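# Close a box end by tucking its top flap's tabs

## Task

Fold the top flap of the box's upright end wall over and press both of its tabs all the way down into the slots in the box floor. At the finish, that end wall and both long side walls must be standing, the corner flaps at that end must be tucked inward, and the box must rest on its bottom. All of this must hold on its own, without the robot holding anything in place.

## Robot and tools

Robot and frame. There are two arms, left_arm and right_arm, each with a two-finger gripper. Everything is given in one scene frame. The origin is on the table surface midway between the arms, +x points out across the table, +z points up, and left_arm sits on the +y side. Base poses: left_arm at (-0.008, +0.289, 0) m with quat_wxyz (+1.000, 0, 0, -0.015); right_arm at (-0.048, -0.342, 0) m with quat_wxyz (+1.000, 0, 0, +0.019). The words left and right name the arms only, not sides of a camera picture.

Gripper. The fingers extend along the gripper's +z axis and close along its y axis. end_effector_position is the point between the finger pads, roughly 1 cm short of the fingertips. A wrist camera mount also sticks out near the hand and can bump things.

The row. Every motion uses a row of 16 plain numbers covering both arms even when one stays still: left_arm x, y, z, qw, qx, qy, qz, opening, then right_arm the same eight. x, y, z is an absolute target position in metres in the scene frame; qw..qz is an absolute target orientation, w first. Opening runs from -1 (closed) to +1 (fully open, 0.094 m). A row is refused if its target lies over 0.6 m from the arm's last reported position along any gripper axis. Each control step the commanded pose is trimmed to within 70 mm and 16 degrees of the measured pose; if the arm cannot satisfy both, position wins. Arms often stop a centimetre or so short, usually low, and printed positions get less accurate at long reach. To hold an orientation, repeat the same quaternion each time rather than copying a drifted reading. For an arm meant to stay put, resend the whole pose from the last result before it stopped, with its intended opening.

execute_actions. Argument actions is a list with zero or one entry. An empty list just returns the current state. {"rows": [[16 numbers], ...], "steps": n} runs up to 15 steps of 1/30 s each; each row covers one step and the final row repeats if rows run out (steps defaults to 15). {"steps": n} alone is a wait of up to 300 steps counted from the previous result, so thinking time is included. Optional pictures (true/false) controls whether camera images come back. After an action the arm only continues to its last trimmed pose, so a distant target may need several calls.

move. target is one 16-number row as above; speed is 0.002 to 0.5 m/s (default 0.25), with rotation capped at twice that in rad/s. Each gripper travels a straight line toward its absolute pose, both arms finishing together, over 0.5 to 10 s; longer paths are cut off at 10 s. Openings are applied at the start. Paths ignore obstacles and the other arm, and real motion can lag, wander or overshoot the speed, especially with an outstretched arm. The result adds a move: line telling how it ended (done, off_target, moving, held, fault) and which limits acted: paced means the pose was trimmed; held means a safety check blocked some steps, after which the arm may jump ahead quickly. Per-arm distance to the pose is also reported.

wait. seconds from 0 to 10; nothing new is sent.

zoom_image. camera is one of cam_head_left, cam_head_right, cam_high, cam_low, cam_left_wrist, cam_right_wrist (each 504x504); region is [x0, y0, x1, y1] in pixels from the top-left, no larger than 504 by 504.

read_manual. Optional section "licences"; only returns licence text.

finished_scene. Pass the current scene number.

Reading results. The state line gives each gripper's position and quaternion. grip_measured is the measured finger opening on the command scale; the last Joint positions entry is the opening in metres (readings may be off about 1 mm). HELD marks steps where a clearance check withheld your command; a pose unreachable line names the affected arm. Hand target shows where the controller is currently steering each gripper. Joint torques carry offsets and noise. MOTOR HOT appears from 75 °C; at 90 °C that arm halts for 10 s, and at 100 °C it goes limp and falls. FAULT lines report stops. Joint limits (rad): waist -2.618 to 3.054, shoulder 0 to 3.142, elbow 0 to 3.142, wrist pitch -1.571 to 1.571, wrist yaw -1.571 to 1.571, wrist roll -2.094 to 2.094.

Gripping. To hold something, command about 0.03 below grip_measured for a firm grip, less for a gentle one. Pads push roughly 50 to 62 N, less on very thin material, and may spike briefly on first contact.

Cautions. The simulation keeps running while you think. Fast contacts strike harder and aiming past a surface pushes harder, so approach the flap and tabs slowly and press only as deep as needed. Never let the arms collide or push against each other. Do not knock the box or anything else off the table, tip the box over, or flatten the walls. Occasional outside tugs may jostle held or loose items; recheck with the cameras before finishing.

Each tool is called after "Request:" by a JSON object that holds its "api" and its "payload", one argument or row to a line.

## Session

Request:
{"api": "execute_actions", "payload": {
  "actions": []
}}

Scene clock: 0.00 s of 4500.00 s.
left_arm: end_effector_position=(+0.3772, +0.2743, +0.4091) grip_measured=-0.400 end_effector_quat_wxyz=(+0.710, +0.016, +0.704, -0.016) | right_arm: end_effector_position=(+0.3363, -0.3297, +0.4109) grip_measured=+1.000 end_effector_quat_wxyz=(+0.709, -0.017, +0.705, +0.005)
Joint positions: left_arm=[-0.008  1.063  1.054  0.017  0.006  0.     0.028] | right_arm=[-0.009  1.06   1.062  0.005 -0.002 -0.016  0.094]
Joint velocities: left_arm=[-0.017 -0.022 -0.017 -0.051  0.051  0.007 -0.   ] | right_arm=[-0.002  0.007 -0.027 -0.007  0.037 -0.007  0.   ]
Joint torques (N m, as the arm reports them, + toward a larger angle): no reading
Hand target (left_arm): +0.375, +0.274, +0.410; +0.709, +0.015, +0.705, -0.016
Hand target (right_arm): +0.333, -0.330, +0.418; +0.715, -0.016, +0.699, +0.006

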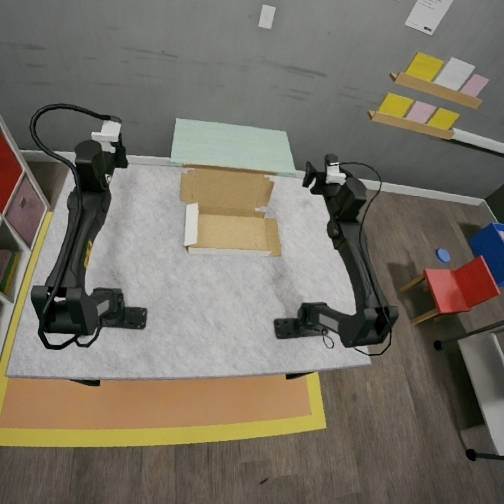

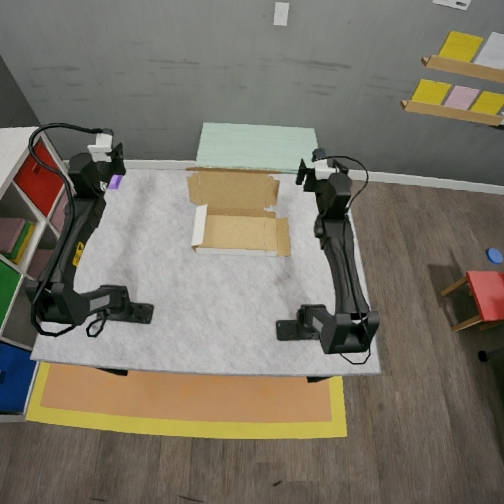

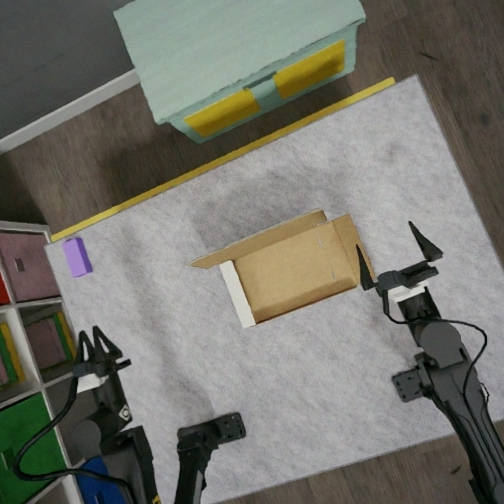

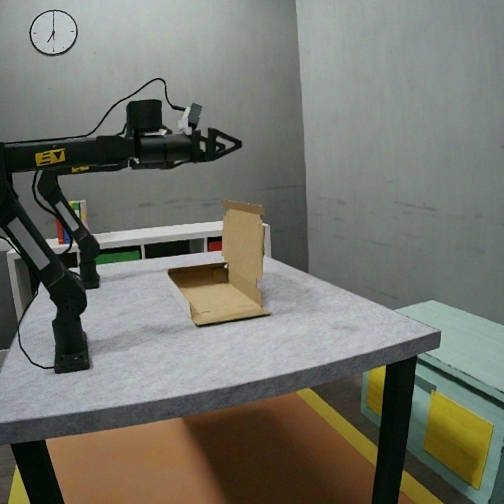

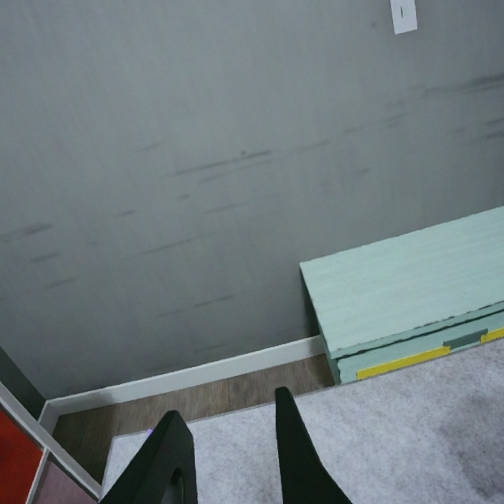

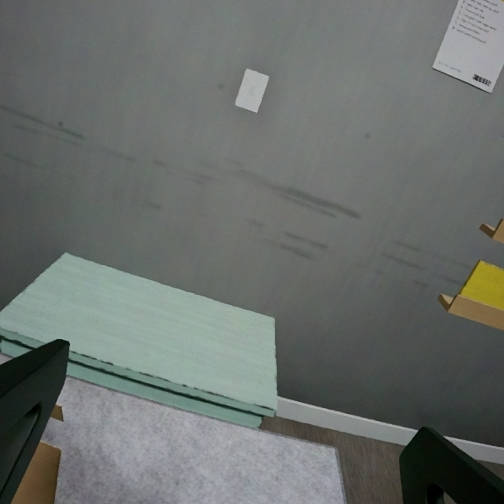

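Request:
{"api": "zoom_image", "payload": {
  "camera": "cam_head_right",
  "region": [170,150,310,270]
}}

Request:
{"api": "zoom_image", "payload": {
  "camera": "cam_high",
  "region": [180,180,400,340]
}}

Request:
{"api": "zoom_image", "payload": {
  "camera": "cam_low",
  "region": [150,180,300,340]
}}

Request:
{"api": "move", "payload": {
  "target": [0.3,0.3,0.35,0.71,0,0.70,0,-1,0.2,-0.12,0.3,0,1,0,0,1]
}}

Region (170, 150, 310, 270) of cam_head_right's 504x504 image, scaled by 3.600, with more detail than that image has; it fills the top 432 rows of this view, and the rest is white.

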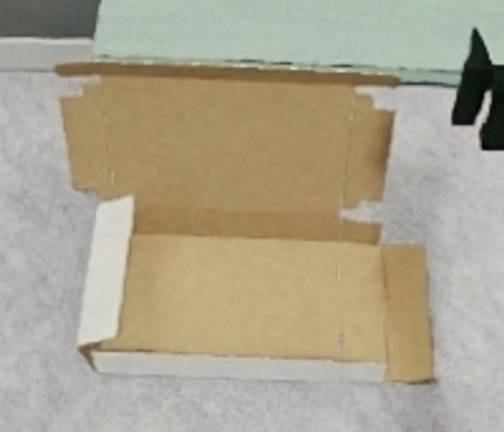

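Region (180, 180, 400, 340) of cam_high's 504x504 image, scaled by 2.291, with more detail than that image has; it fills the top 367 rows of this view, and the rest is white.

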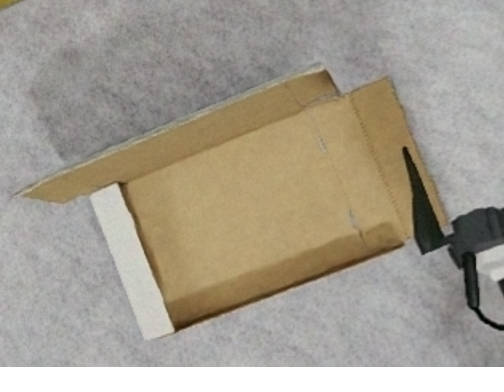

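Region (150, 180, 300, 340) of cam_low's 504x504 image, scaled by 3.150, with more detail than that image has; it fills the left 472 columns of this view, and the rest is white.

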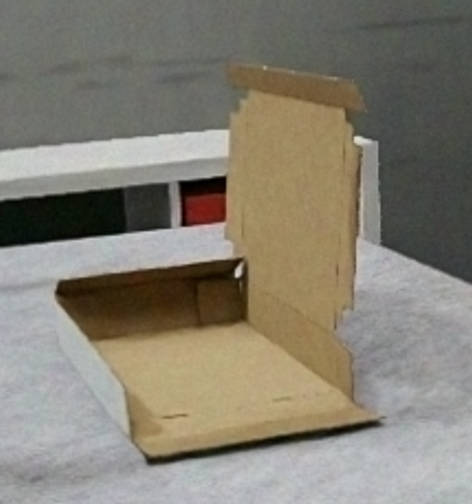

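Scene clock: 13.60 s of 4500.00 s.
left_arm: end_effector_position=(+0.3031, +0.3009, +0.3599) grip_measured=-0.998 end_effector_quat_wxyz=(+0.719, -0.000, +0.695, +0.002) | right_arm: end_effector_position=(+0.2039, -0.1159, +0.2959) grip_measured=+1.000 end_effector_quat_wxyz=(-0.129, +0.971, -0.138, +0.148)
Joint positions: left_arm=[0.106 0.705 0.713 0.025 0.074 0.    0.   ] | right_arm=[ 0.73   1.636  2.    -1.547  0.074 -2.106  0.094]
Joint velocities: left_arm=[-0.012 -0.012  0.007 -0.037  0.007 -0.007  0.   ] | right_arm=[ 0.007  0.012 -0.002 -0.037  0.022  0.066  0.   ]
Joint torques (N m, as the arm reports them, + toward a larger angle): left_arm=[ 0.7  -1.65  6.72  1.67  0.14  0.04] | right_arm=[ 1.1  -5.7   8.79  0.58  0.11 -0.08]
Hand target (left_arm): +0.300, +0.301, +0.351; +0.712, +0.000, +0.702, +0.000
Hand target (right_arm): +0.202, -0.115, +0.296; -0.121, +0.973, -0.131, +0.149
Off the commanded pose (left_arm): 0.010 m, 1 deg.
Off the commanded pose (right_arm): 0.007 m, 28 deg; orientation clipped at the last step of the last action.
joint sent to its limit (right arm) — the command would take joint 4 (wrist pitch) past its lower limit and joint 6 (wrist roll) past its lower limit, so those joints were sent only as far as their limits.
After step 90, 3.63 s passed at rest.
move: off_target (right_arm); limits=paced

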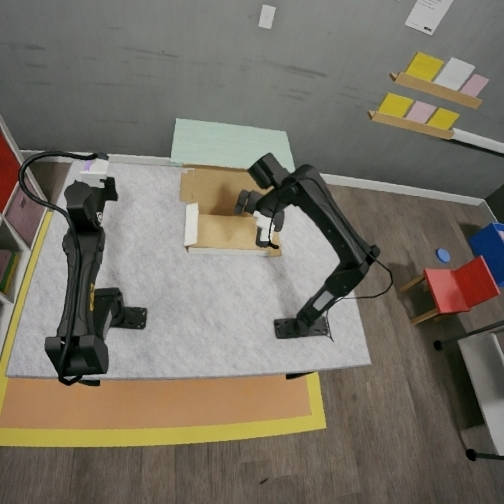

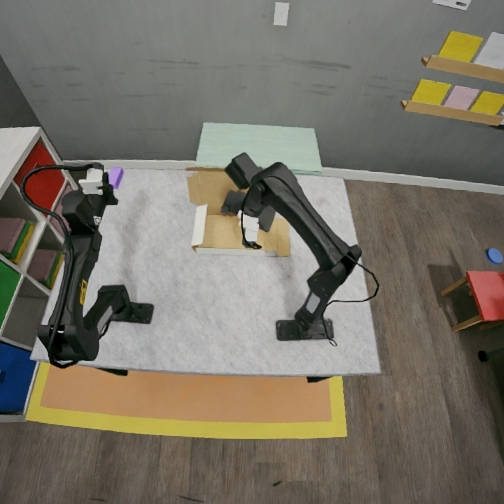

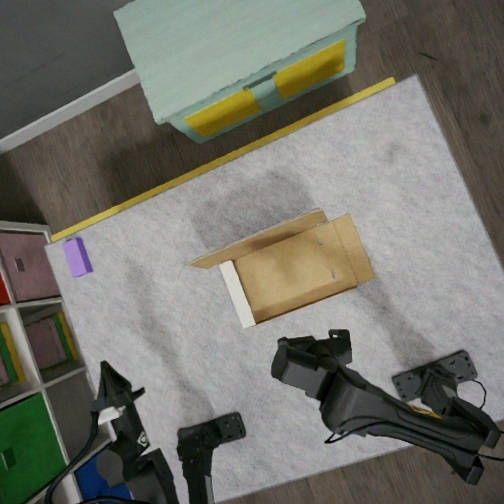

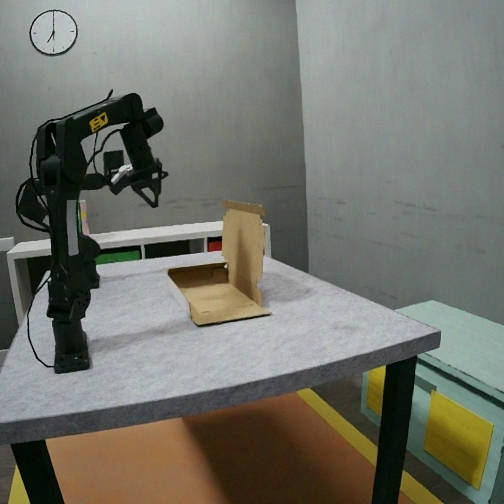

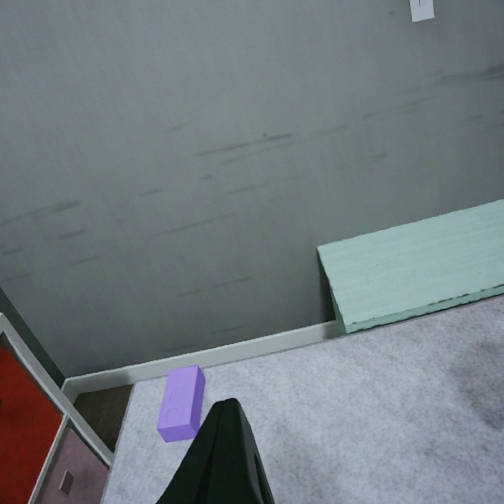

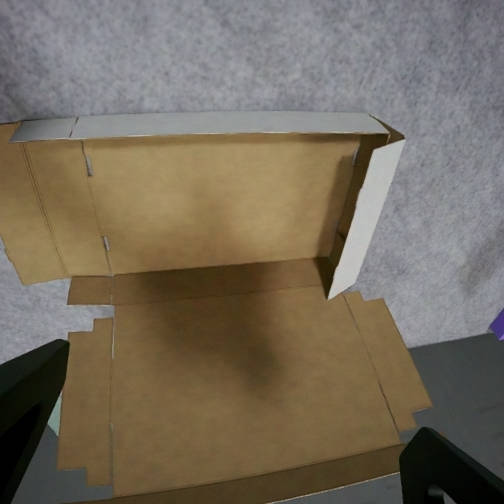

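Request:
{"api": "move", "payload": {
  "target": [0.27,0.1,0.28,0,0,1,0,1,0.2,-0.3,0.3,0.2,0,0.98,0,-1]
}}

Scene clock: 26.73 s of 4500.00 s.
left_arm: end_effector_position=(+0.2725, +0.0981, +0.2716) grip_measured=+0.998 end_effector_quat_wxyz=(+0.133, +0.001, +0.987, -0.088) | right_arm: end_effector_position=(+0.2070, -0.2992, +0.3003) grip_measured=-0.982 end_effector_quat_wxyz=(+0.214, -0.011, +0.977, -0.003)
Joint positions: left_arm=[-0.573  1.657  1.939 -1.532 -0.004 -0.599  0.094] | right_arm=[ 0.193  1.324  1.73  -1.555  0.098  0.188  0.001]
Joint velocities: left_arm=[ 0.002 -0.007 -0.002  0.022  0.051  0.095  0.   ] | right_arm=[ 0.012 -0.012 -0.002  0.007 -0.037 -0.051 -0.001]
Joint torques (N m, as the arm reports them, + toward a larger angle): left_arm=[-0.33 -6.07  9.18  0.76  0.05  0.01] | right_arm=[-1.   -4.95  5.69  0.72 -0.08  0.05]
Hand target (left_arm): +0.270, +0.096, +0.275; +0.127, -0.001, +0.988, -0.092
Hand target (right_arm): +0.200, -0.302, +0.301; +0.213, -0.001, +0.977, +0.001
Off the commanded pose (left_arm): 0.009 m, 18 deg; orientation clipped at the last step of the last action.
Off the commanded pose (right_arm): 0.007 m, 2 deg.
joint sent to its limit (left arm) — the command would take joint 4 (wrist pitch) past its lower limit, so that joint was sent only as far as its limit.
joint sent to its limit (right arm) — the command would take joint 4 (wrist pitch) past its lower limit, so that joint was sent only as far as its limit.
After step 90, 3.97 s passed at rest.
move: off_target (left_arm); limits=paced

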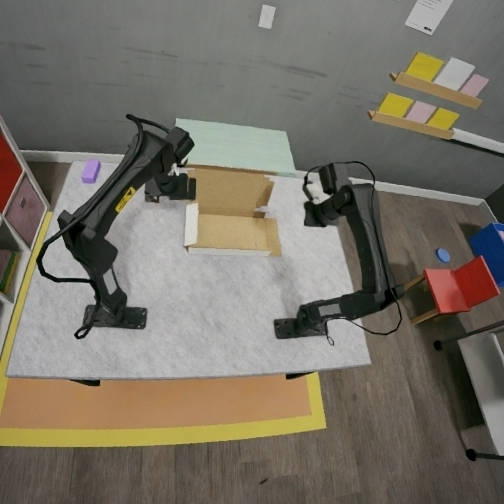

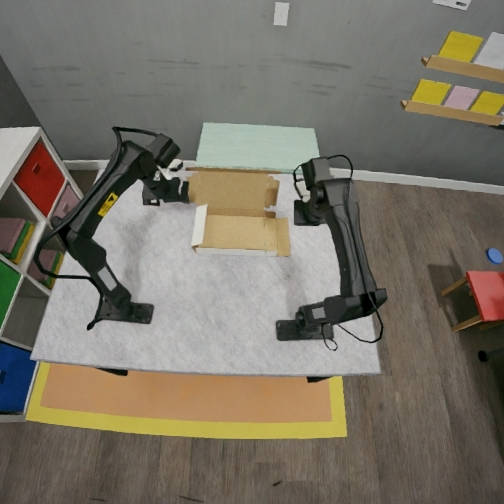

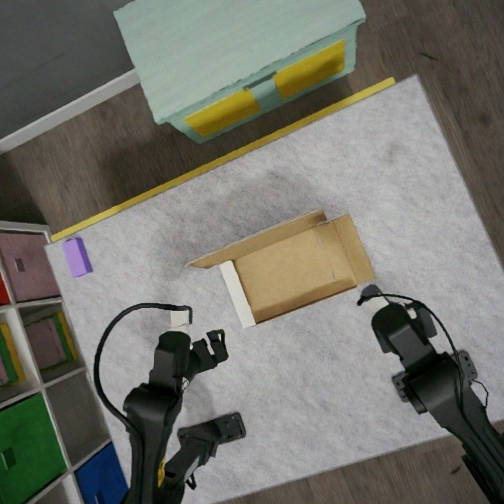

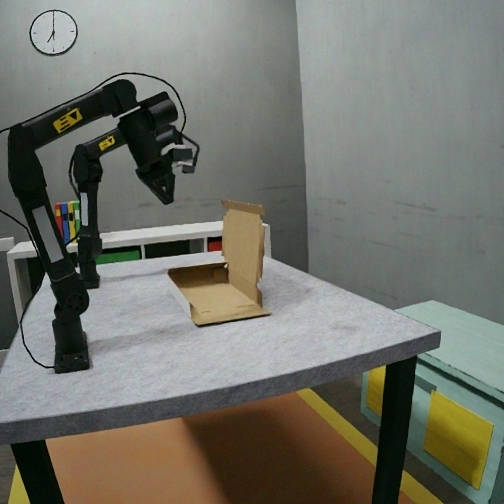

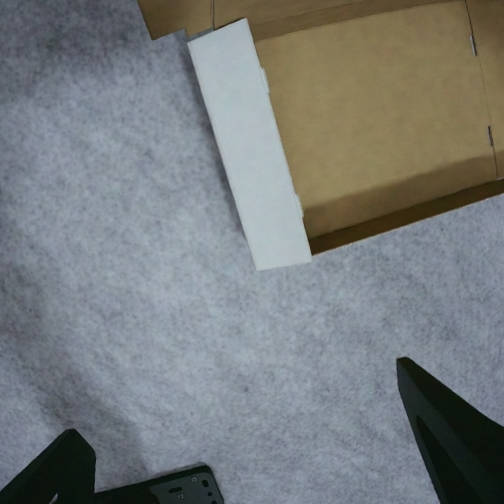

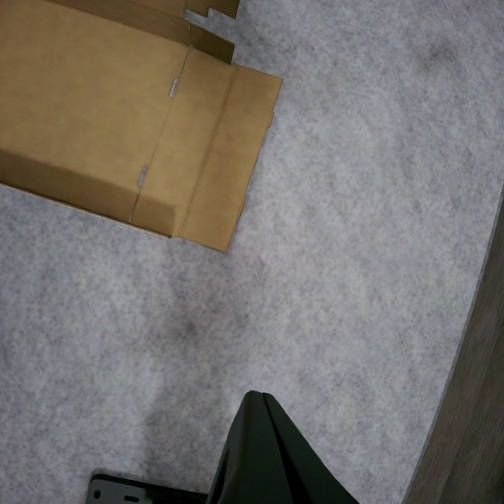

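Request:
{"api": "move", "payload": {
  "target": [0.33,0.13,0.10,0,0,1,0,-1,0.3,-0.25,0.10,0,0,1,0,-1]
}}

Scene clock: 32.97 s of 4500.00 s.
left_arm: end_effector_position=(+0.3268, +0.1294, +0.0997) grip_measured=-0.998 end_effector_quat_wxyz=(-0.006, -0.003, +1.000, +0.000) | right_arm: end_effector_position=(+0.2909, -0.2588, +0.0838) grip_measured=-0.982 end_effector_quat_wxyz=(-0.027, +0.001, +1.000, -0.008)
Joint positions: left_arm=[-0.416  1.968  1.672 -1.286  0.004 -0.452  0.   ] | right_arm=[ 0.202  1.932  1.558 -1.253  0.003  0.241  0.001]
Joint velocities: left_arm=[-0.007 -0.002 -0.012 -0.022 -0.095  0.037 -0.001] | right_arm=[ 0.002 -0.007 -0.012 -0.037 -0.066 -0.037  0.001]
Joint torques (N m, as the arm reports them, + toward a larger angle): left_arm=[  0.55 -10.73   5.93   0.49  -0.04   0.13] | right_arm=[  1.02 -11.78  10.49   0.03  -0.13   0.05]
Hand target (left_arm): +0.330, +0.131, +0.098; +0.001, -0.001, +1.000, +0.000
Hand target (right_arm): +0.300, -0.251, +0.098; -0.000, -0.001, +1.000, +0.004
Off the commanded pose (left_arm): 0.003 m, 1 deg.
Off the commanded pose (right_arm): 0.021 m, 3 deg.
After step 90, 1.70 s passed at rest.
move: off_target (right_arm)

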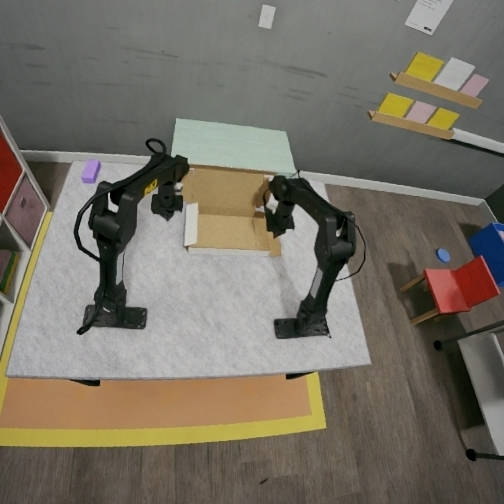

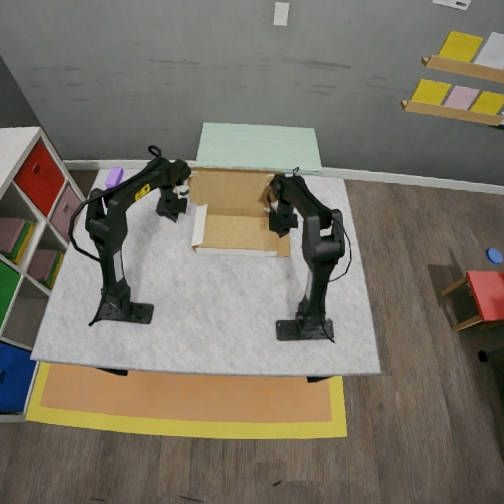

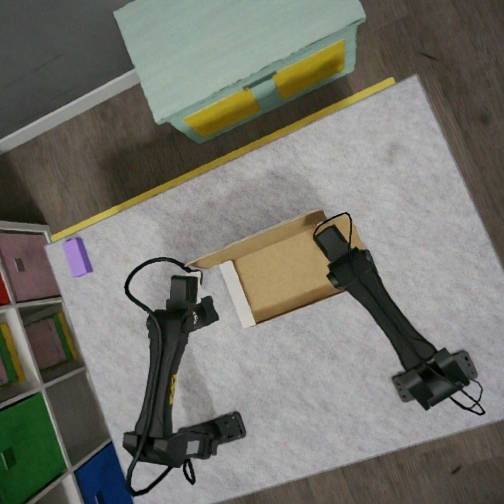

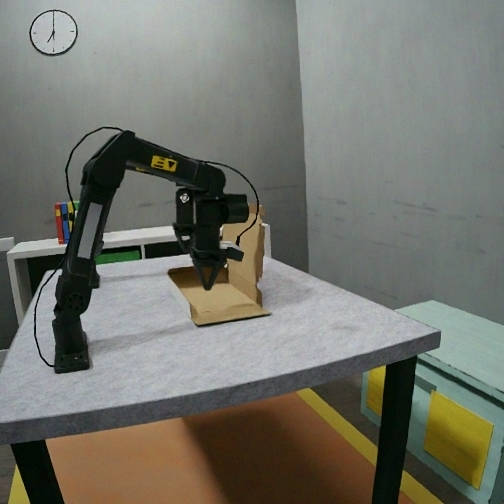

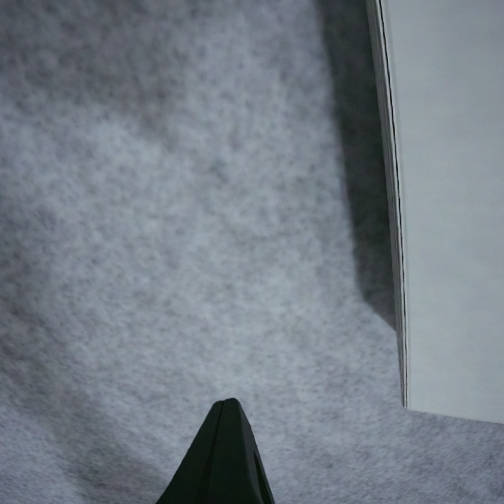

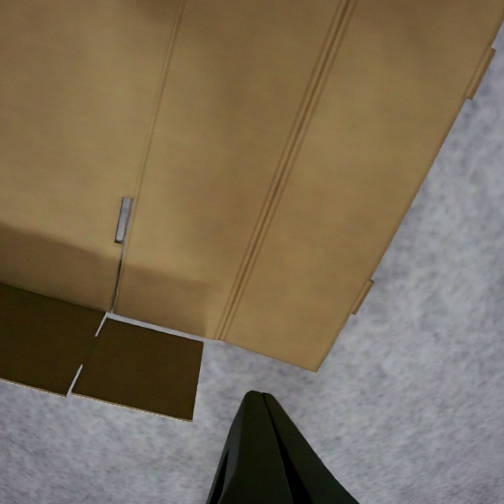

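Request:
{"api": "move", "payload": {
  "target": [0.36,0.075,0.13,0.26,0,0.966,0,1,0.2,-0.3,0.2,0.2,0,0.98,0,-1]
}}

Scene clock: 42.33 s of 4500.00 s.
left_arm: end_effector_position=(+0.3595, +0.0717, +0.1293) grip_measured=+0.998 end_effector_quat_wxyz=(+0.249, +0.007, +0.968, -0.003) | right_arm: end_effector_position=(+0.2052, -0.2957, +0.2073) grip_measured=-0.982 end_effector_quat_wxyz=(+0.207, +0.002, +0.978, +0.004)
Joint positions: left_arm=[-0.627  1.784  1.437 -0.807 -0.292 -0.58   0.094] | right_arm=[ 0.202  1.172  1.225 -1.217  0.089  0.226  0.001]
Joint velocities: left_arm=[ 0.022 -0.002  0.002 -0.037 -0.007  0.037 -0.001] | right_arm=[ 0.007 -0.012  0.002 -0.066 -0.066 -0.037 -0.001]
Joint torques (N m, as the arm reports them, + toward a larger angle): left_arm=[ -0.36 -10.54   5.99   1.15  -0.4   -0.06] | right_arm=[-0.05 -3.66  6.31  0.7   0.15 -0.11]
Hand target (left_arm): +0.359, +0.074, +0.131; +0.259, +0.001, +0.966, -0.001
Hand target (right_arm): +0.199, -0.299, +0.203; +0.200, -0.001, +0.980, -0.004
Off the commanded pose (left_arm): 0.003 m, 2 deg.
Off the commanded pose (right_arm): 0.010 m, 1 deg.
After step 90, 4.63 s passed at rest.
move: done

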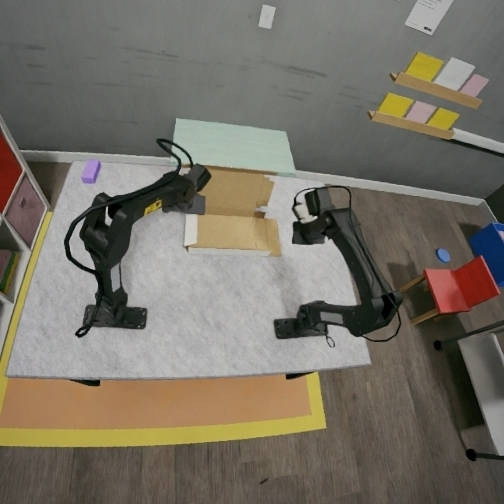

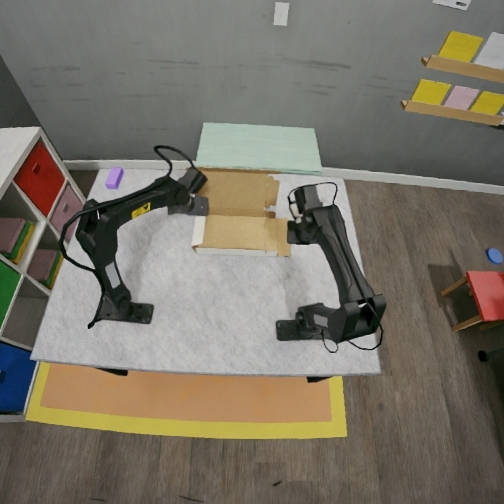

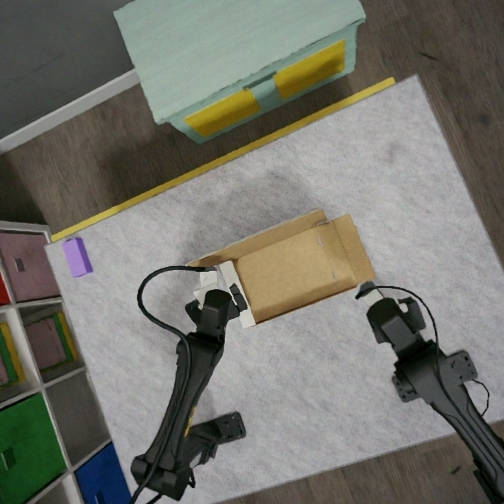

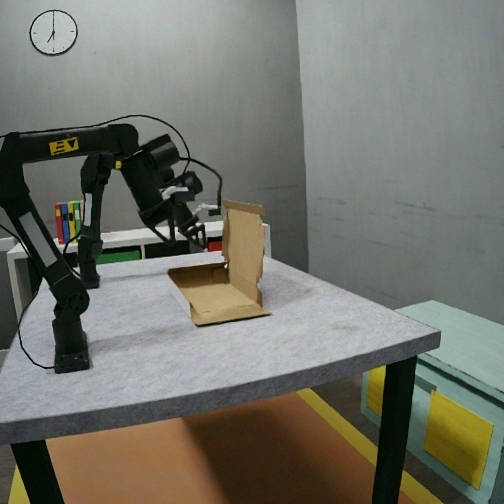

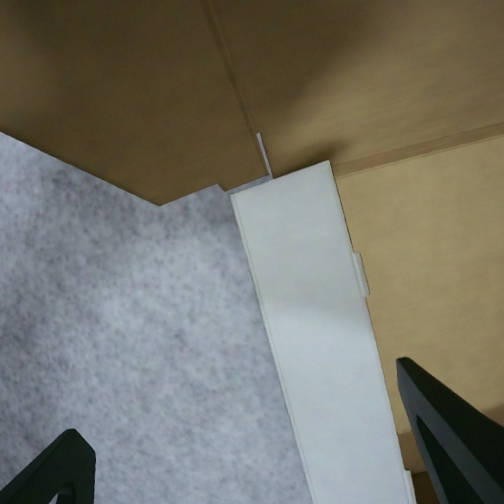

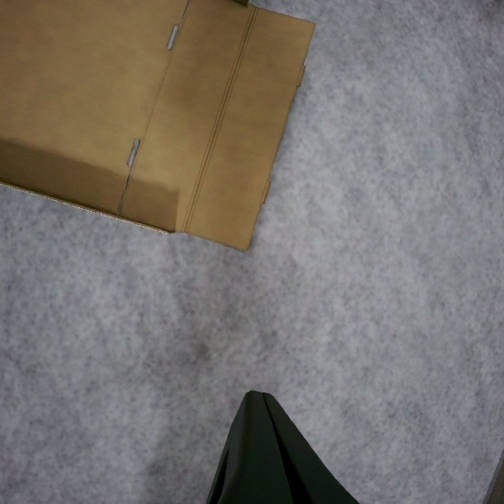

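Request:
{"api": "move", "payload": {
  "target": [0.36,0.085,0.095,0.258,-0.109,0.96,0.029,1,0.2,-0.3,0.2,0.2,0,0.98,0,-1],
  "speed": 0.08
}}

Scene clock: 50.63 s of 4500.00 s.
left_arm: end_effector_position=(+0.3614, +0.0837, +0.1028) grip_measured=+0.998 end_effector_quat_wxyz=(+0.256, -0.107, +0.960, +0.018) | right_arm: end_effector_position=(+0.2028, -0.2963, +0.2016) grip_measured=-0.982 end_effector_quat_wxyz=(+0.199, -0.002, +0.980, +0.001)
Joint positions: left_arm=[-0.638  1.828  1.386 -0.767 -0.382 -0.818  0.094] | right_arm=[ 0.202  1.172  1.208 -1.216  0.09   0.218  0.001]
Joint velocities: left_arm=[-0.012 -0.007 -0.007 -0.037  0.007  0.007 -0.001] | right_arm=[-0.012  0.002 -0.007 -0.081  0.037  0.037 -0.   ]
Joint torques (N m, as the arm reports them, + toward a larger angle): left_arm=[-0.81 -8.69  5.96  1.04 -0.45 -0.08] | right_arm=[-1.08 -3.91  6.43  0.81  0.03 -0.11]
Hand target (left_arm): +0.360, +0.085, +0.095; +0.258, -0.109, +0.960, +0.029
Hand target (right_arm): +0.200, -0.300, +0.200; +0.200, -0.000, +0.980, -0.000
Off the commanded pose (left_arm): 0.008 m, 1 deg.
Off the commanded pose (right_arm): 0.005 m, 0 deg.
After step 90, 3.40 s passed at rest.
move: done

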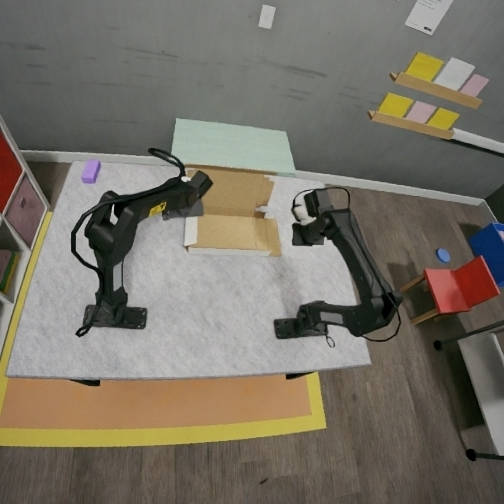

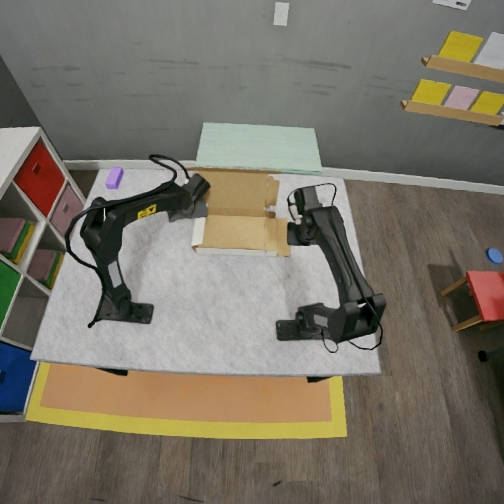

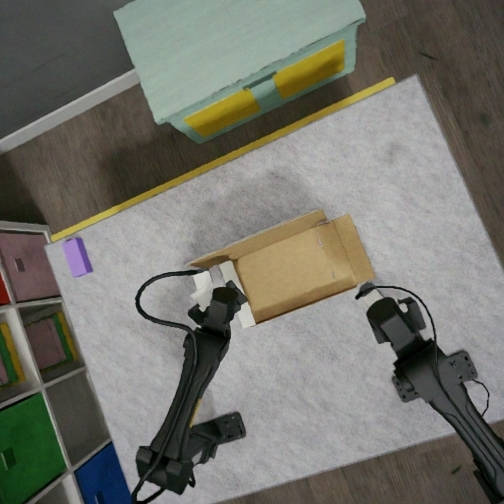

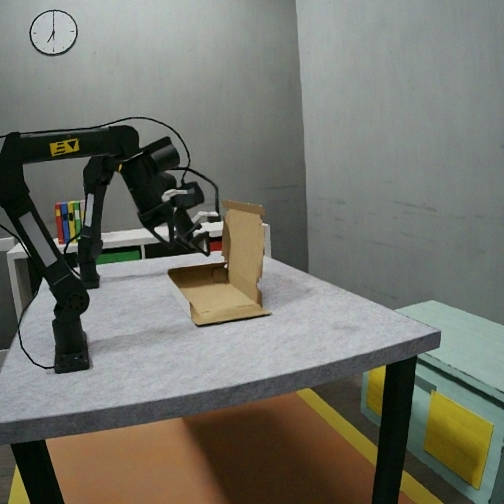

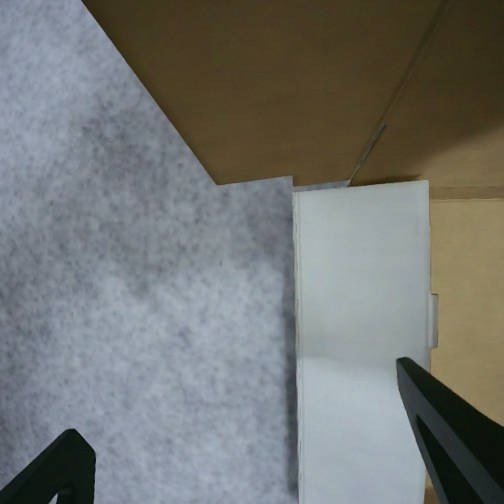

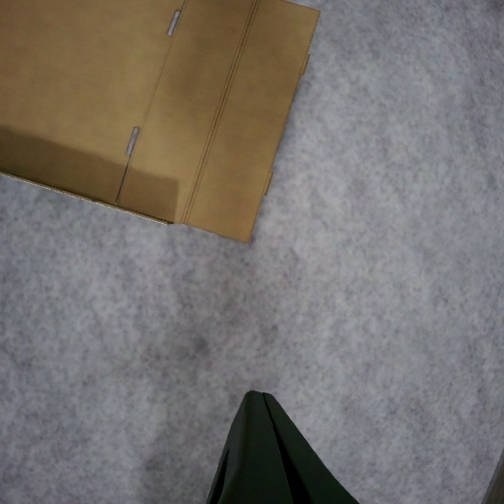

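Request:
{"api": "move", "payload": {
  "target": [0.36,0.082,0.06,0.258,-0.109,0.96,0.029,1,0.2,-0.3,0.2,0.2,0,0.98,0,-1],
  "speed": 0.05
}}

Scene clock: 56.00 s of 4500.00 s.
left_arm: end_effector_position=(+0.3648, +0.0809, +0.0766) grip_measured=+0.998 end_effector_quat_wxyz=(+0.267, -0.112, +0.957, +0.015) | right_arm: end_effector_position=(+0.2028, -0.2963, +0.2016) grip_measured=-0.982 end_effector_quat_wxyz=(+0.199, -0.002, +0.980, +0.001)
Joint positions: left_arm=[-0.644  1.858  1.306 -0.64  -0.397 -0.829  0.094] | right_arm=[ 0.202  1.172  1.208 -1.216  0.09   0.218  0.001]
Joint velocities: left_arm=[-0.017 -0.007 -0.017 -0.022  0.007  0.022  0.001] | right_arm=[-0.007  0.002 -0.012 -0.022 -0.037 -0.051  0.   ]
Joint torques (N m, as the arm reports them, + toward a larger angle): left_arm=[-0.75 -7.72  5.34  1.06 -0.34 -0.02] | right_arm=[-1.07 -3.92  6.45  0.81  0.03 -0.1 ]
Hand target (left_arm): +0.359, +0.083, +0.060; +0.258, -0.109, +0.960, +0.029
Hand target (right_arm): +0.200, -0.300, +0.200; +0.200, +0.000, +0.980, -0.000
Off the commanded pose (left_arm): 0.017 m, 2 deg.
Off the commanded pose (right_arm): 0.005 m, 0 deg.
After step 90, 1.17 s passed at rest.
move: off_target (left_arm)

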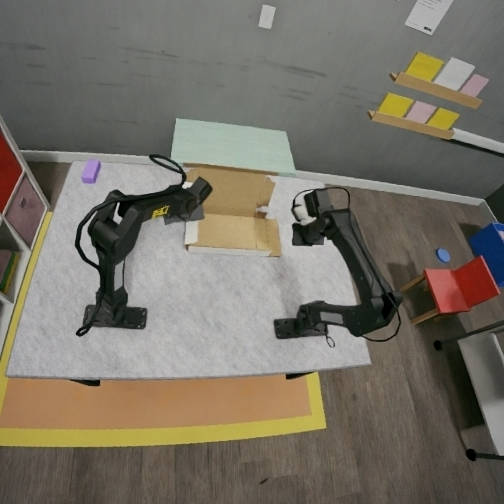

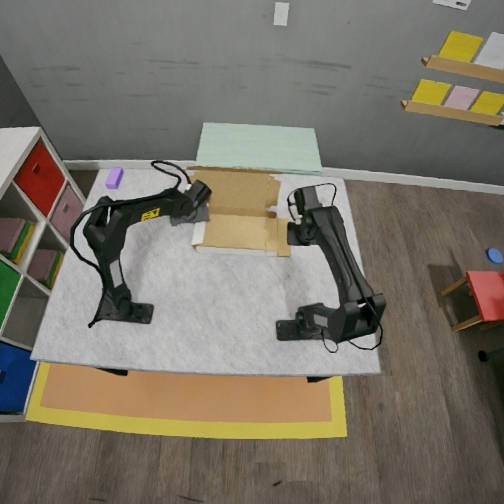

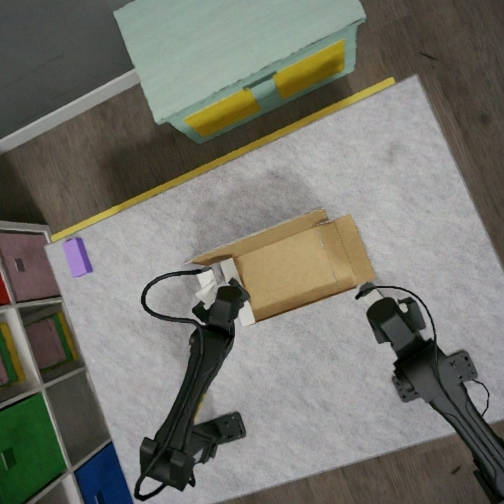

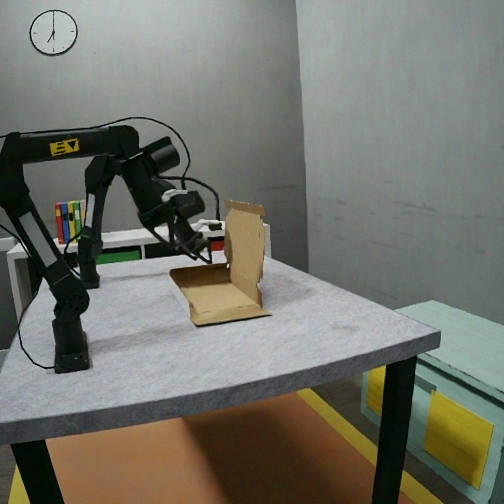

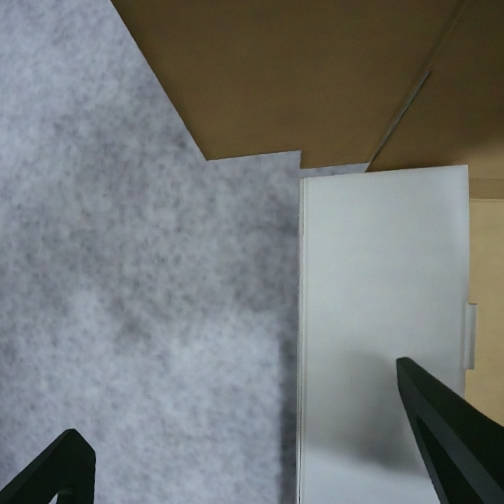

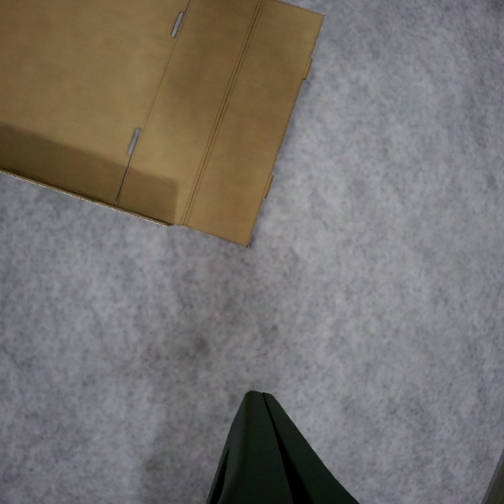

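Request:
{"api": "move", "payload": {
  "target": [0.36,0.076,0.035,0.258,-0.109,0.96,0.029,1,0.2,-0.3,0.2,0.2,0,0.98,0,-1],
  "speed": 0.05
}}

Scene clock: 60.87 s of 4500.00 s.
left_arm: end_effector_position=(+0.3695, +0.0719, +0.0567) grip_measured=+0.998 end_effector_quat_wxyz=(+0.276, -0.116, +0.954, +0.009) | right_arm: end_effector_position=(+0.2028, -0.2963, +0.2016) grip_measured=-0.982 end_effector_quat_wxyz=(+0.199, -0.002, +0.980, +0.001)
Joint positions: left_arm=[-0.657  1.903  1.275 -0.545 -0.406 -0.845  0.094] | right_arm=[ 0.202  1.172  1.208 -1.216  0.09   0.218  0.001]
Joint velocities: left_arm=[-0.002  0.002 -0.007 -0.007 -0.022  0.007  0.001] | right_arm=[-0.017 -0.002  0.007 -0.066 -0.037  0.007  0.   ]
Joint torques (N m, as the arm reports them, + toward a larger angle): left_arm=[-0.7  -7.65  4.76  1.   -0.29  0.  ] | right_arm=[-1.06 -3.92  6.45  0.81  0.03 -0.11]
Hand target (left_arm): +0.359, +0.077, +0.036; +0.258, -0.109, +0.960, +0.029
Hand target (right_arm): +0.200, -0.300, +0.200; +0.200, +0.000, +0.980, -0.000
Off the commanded pose (left_arm): 0.024 m, 3 deg.
Off the commanded pose (right_arm): 0.005 m, 0 deg.
After step 90, 0.73 s passed at rest.
move: off_target (left_arm)

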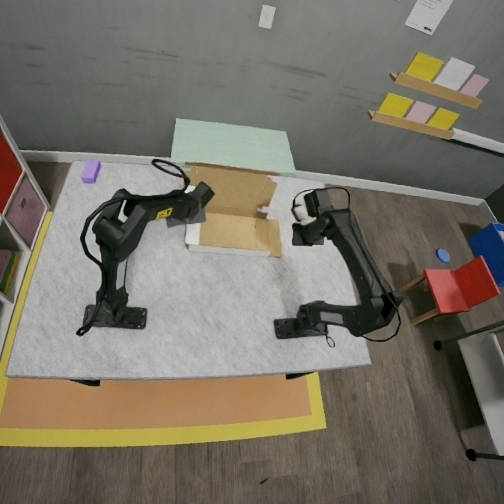

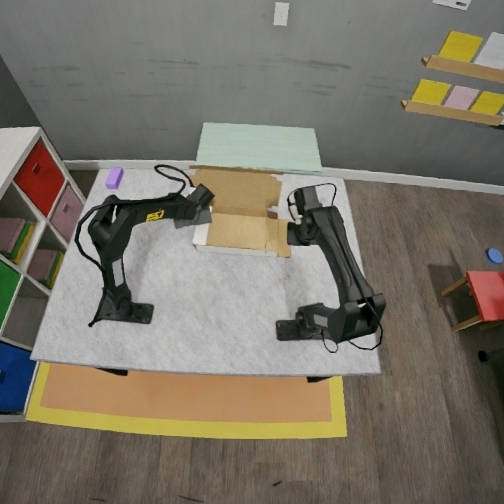

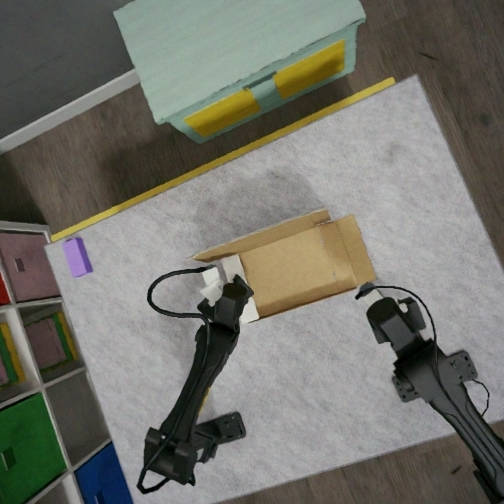

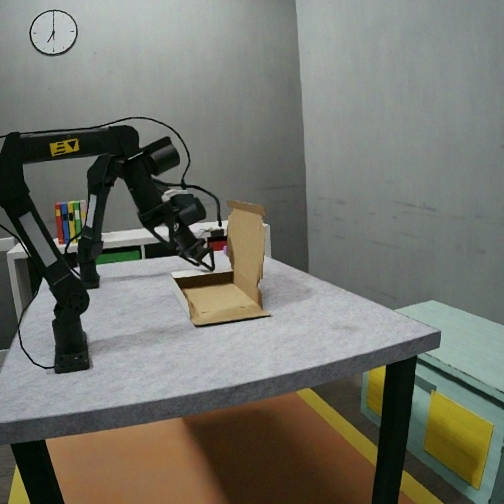

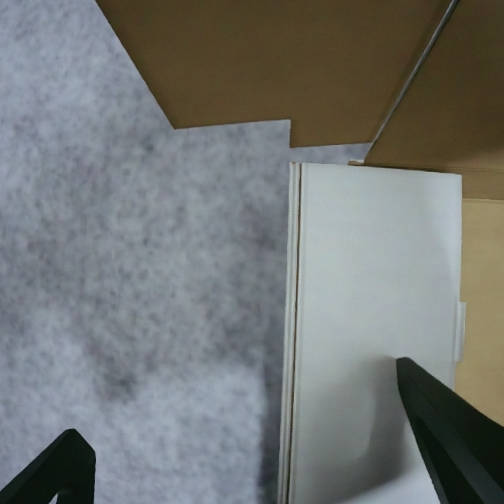

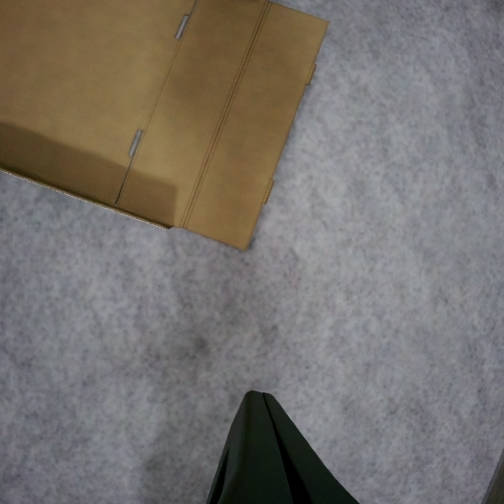

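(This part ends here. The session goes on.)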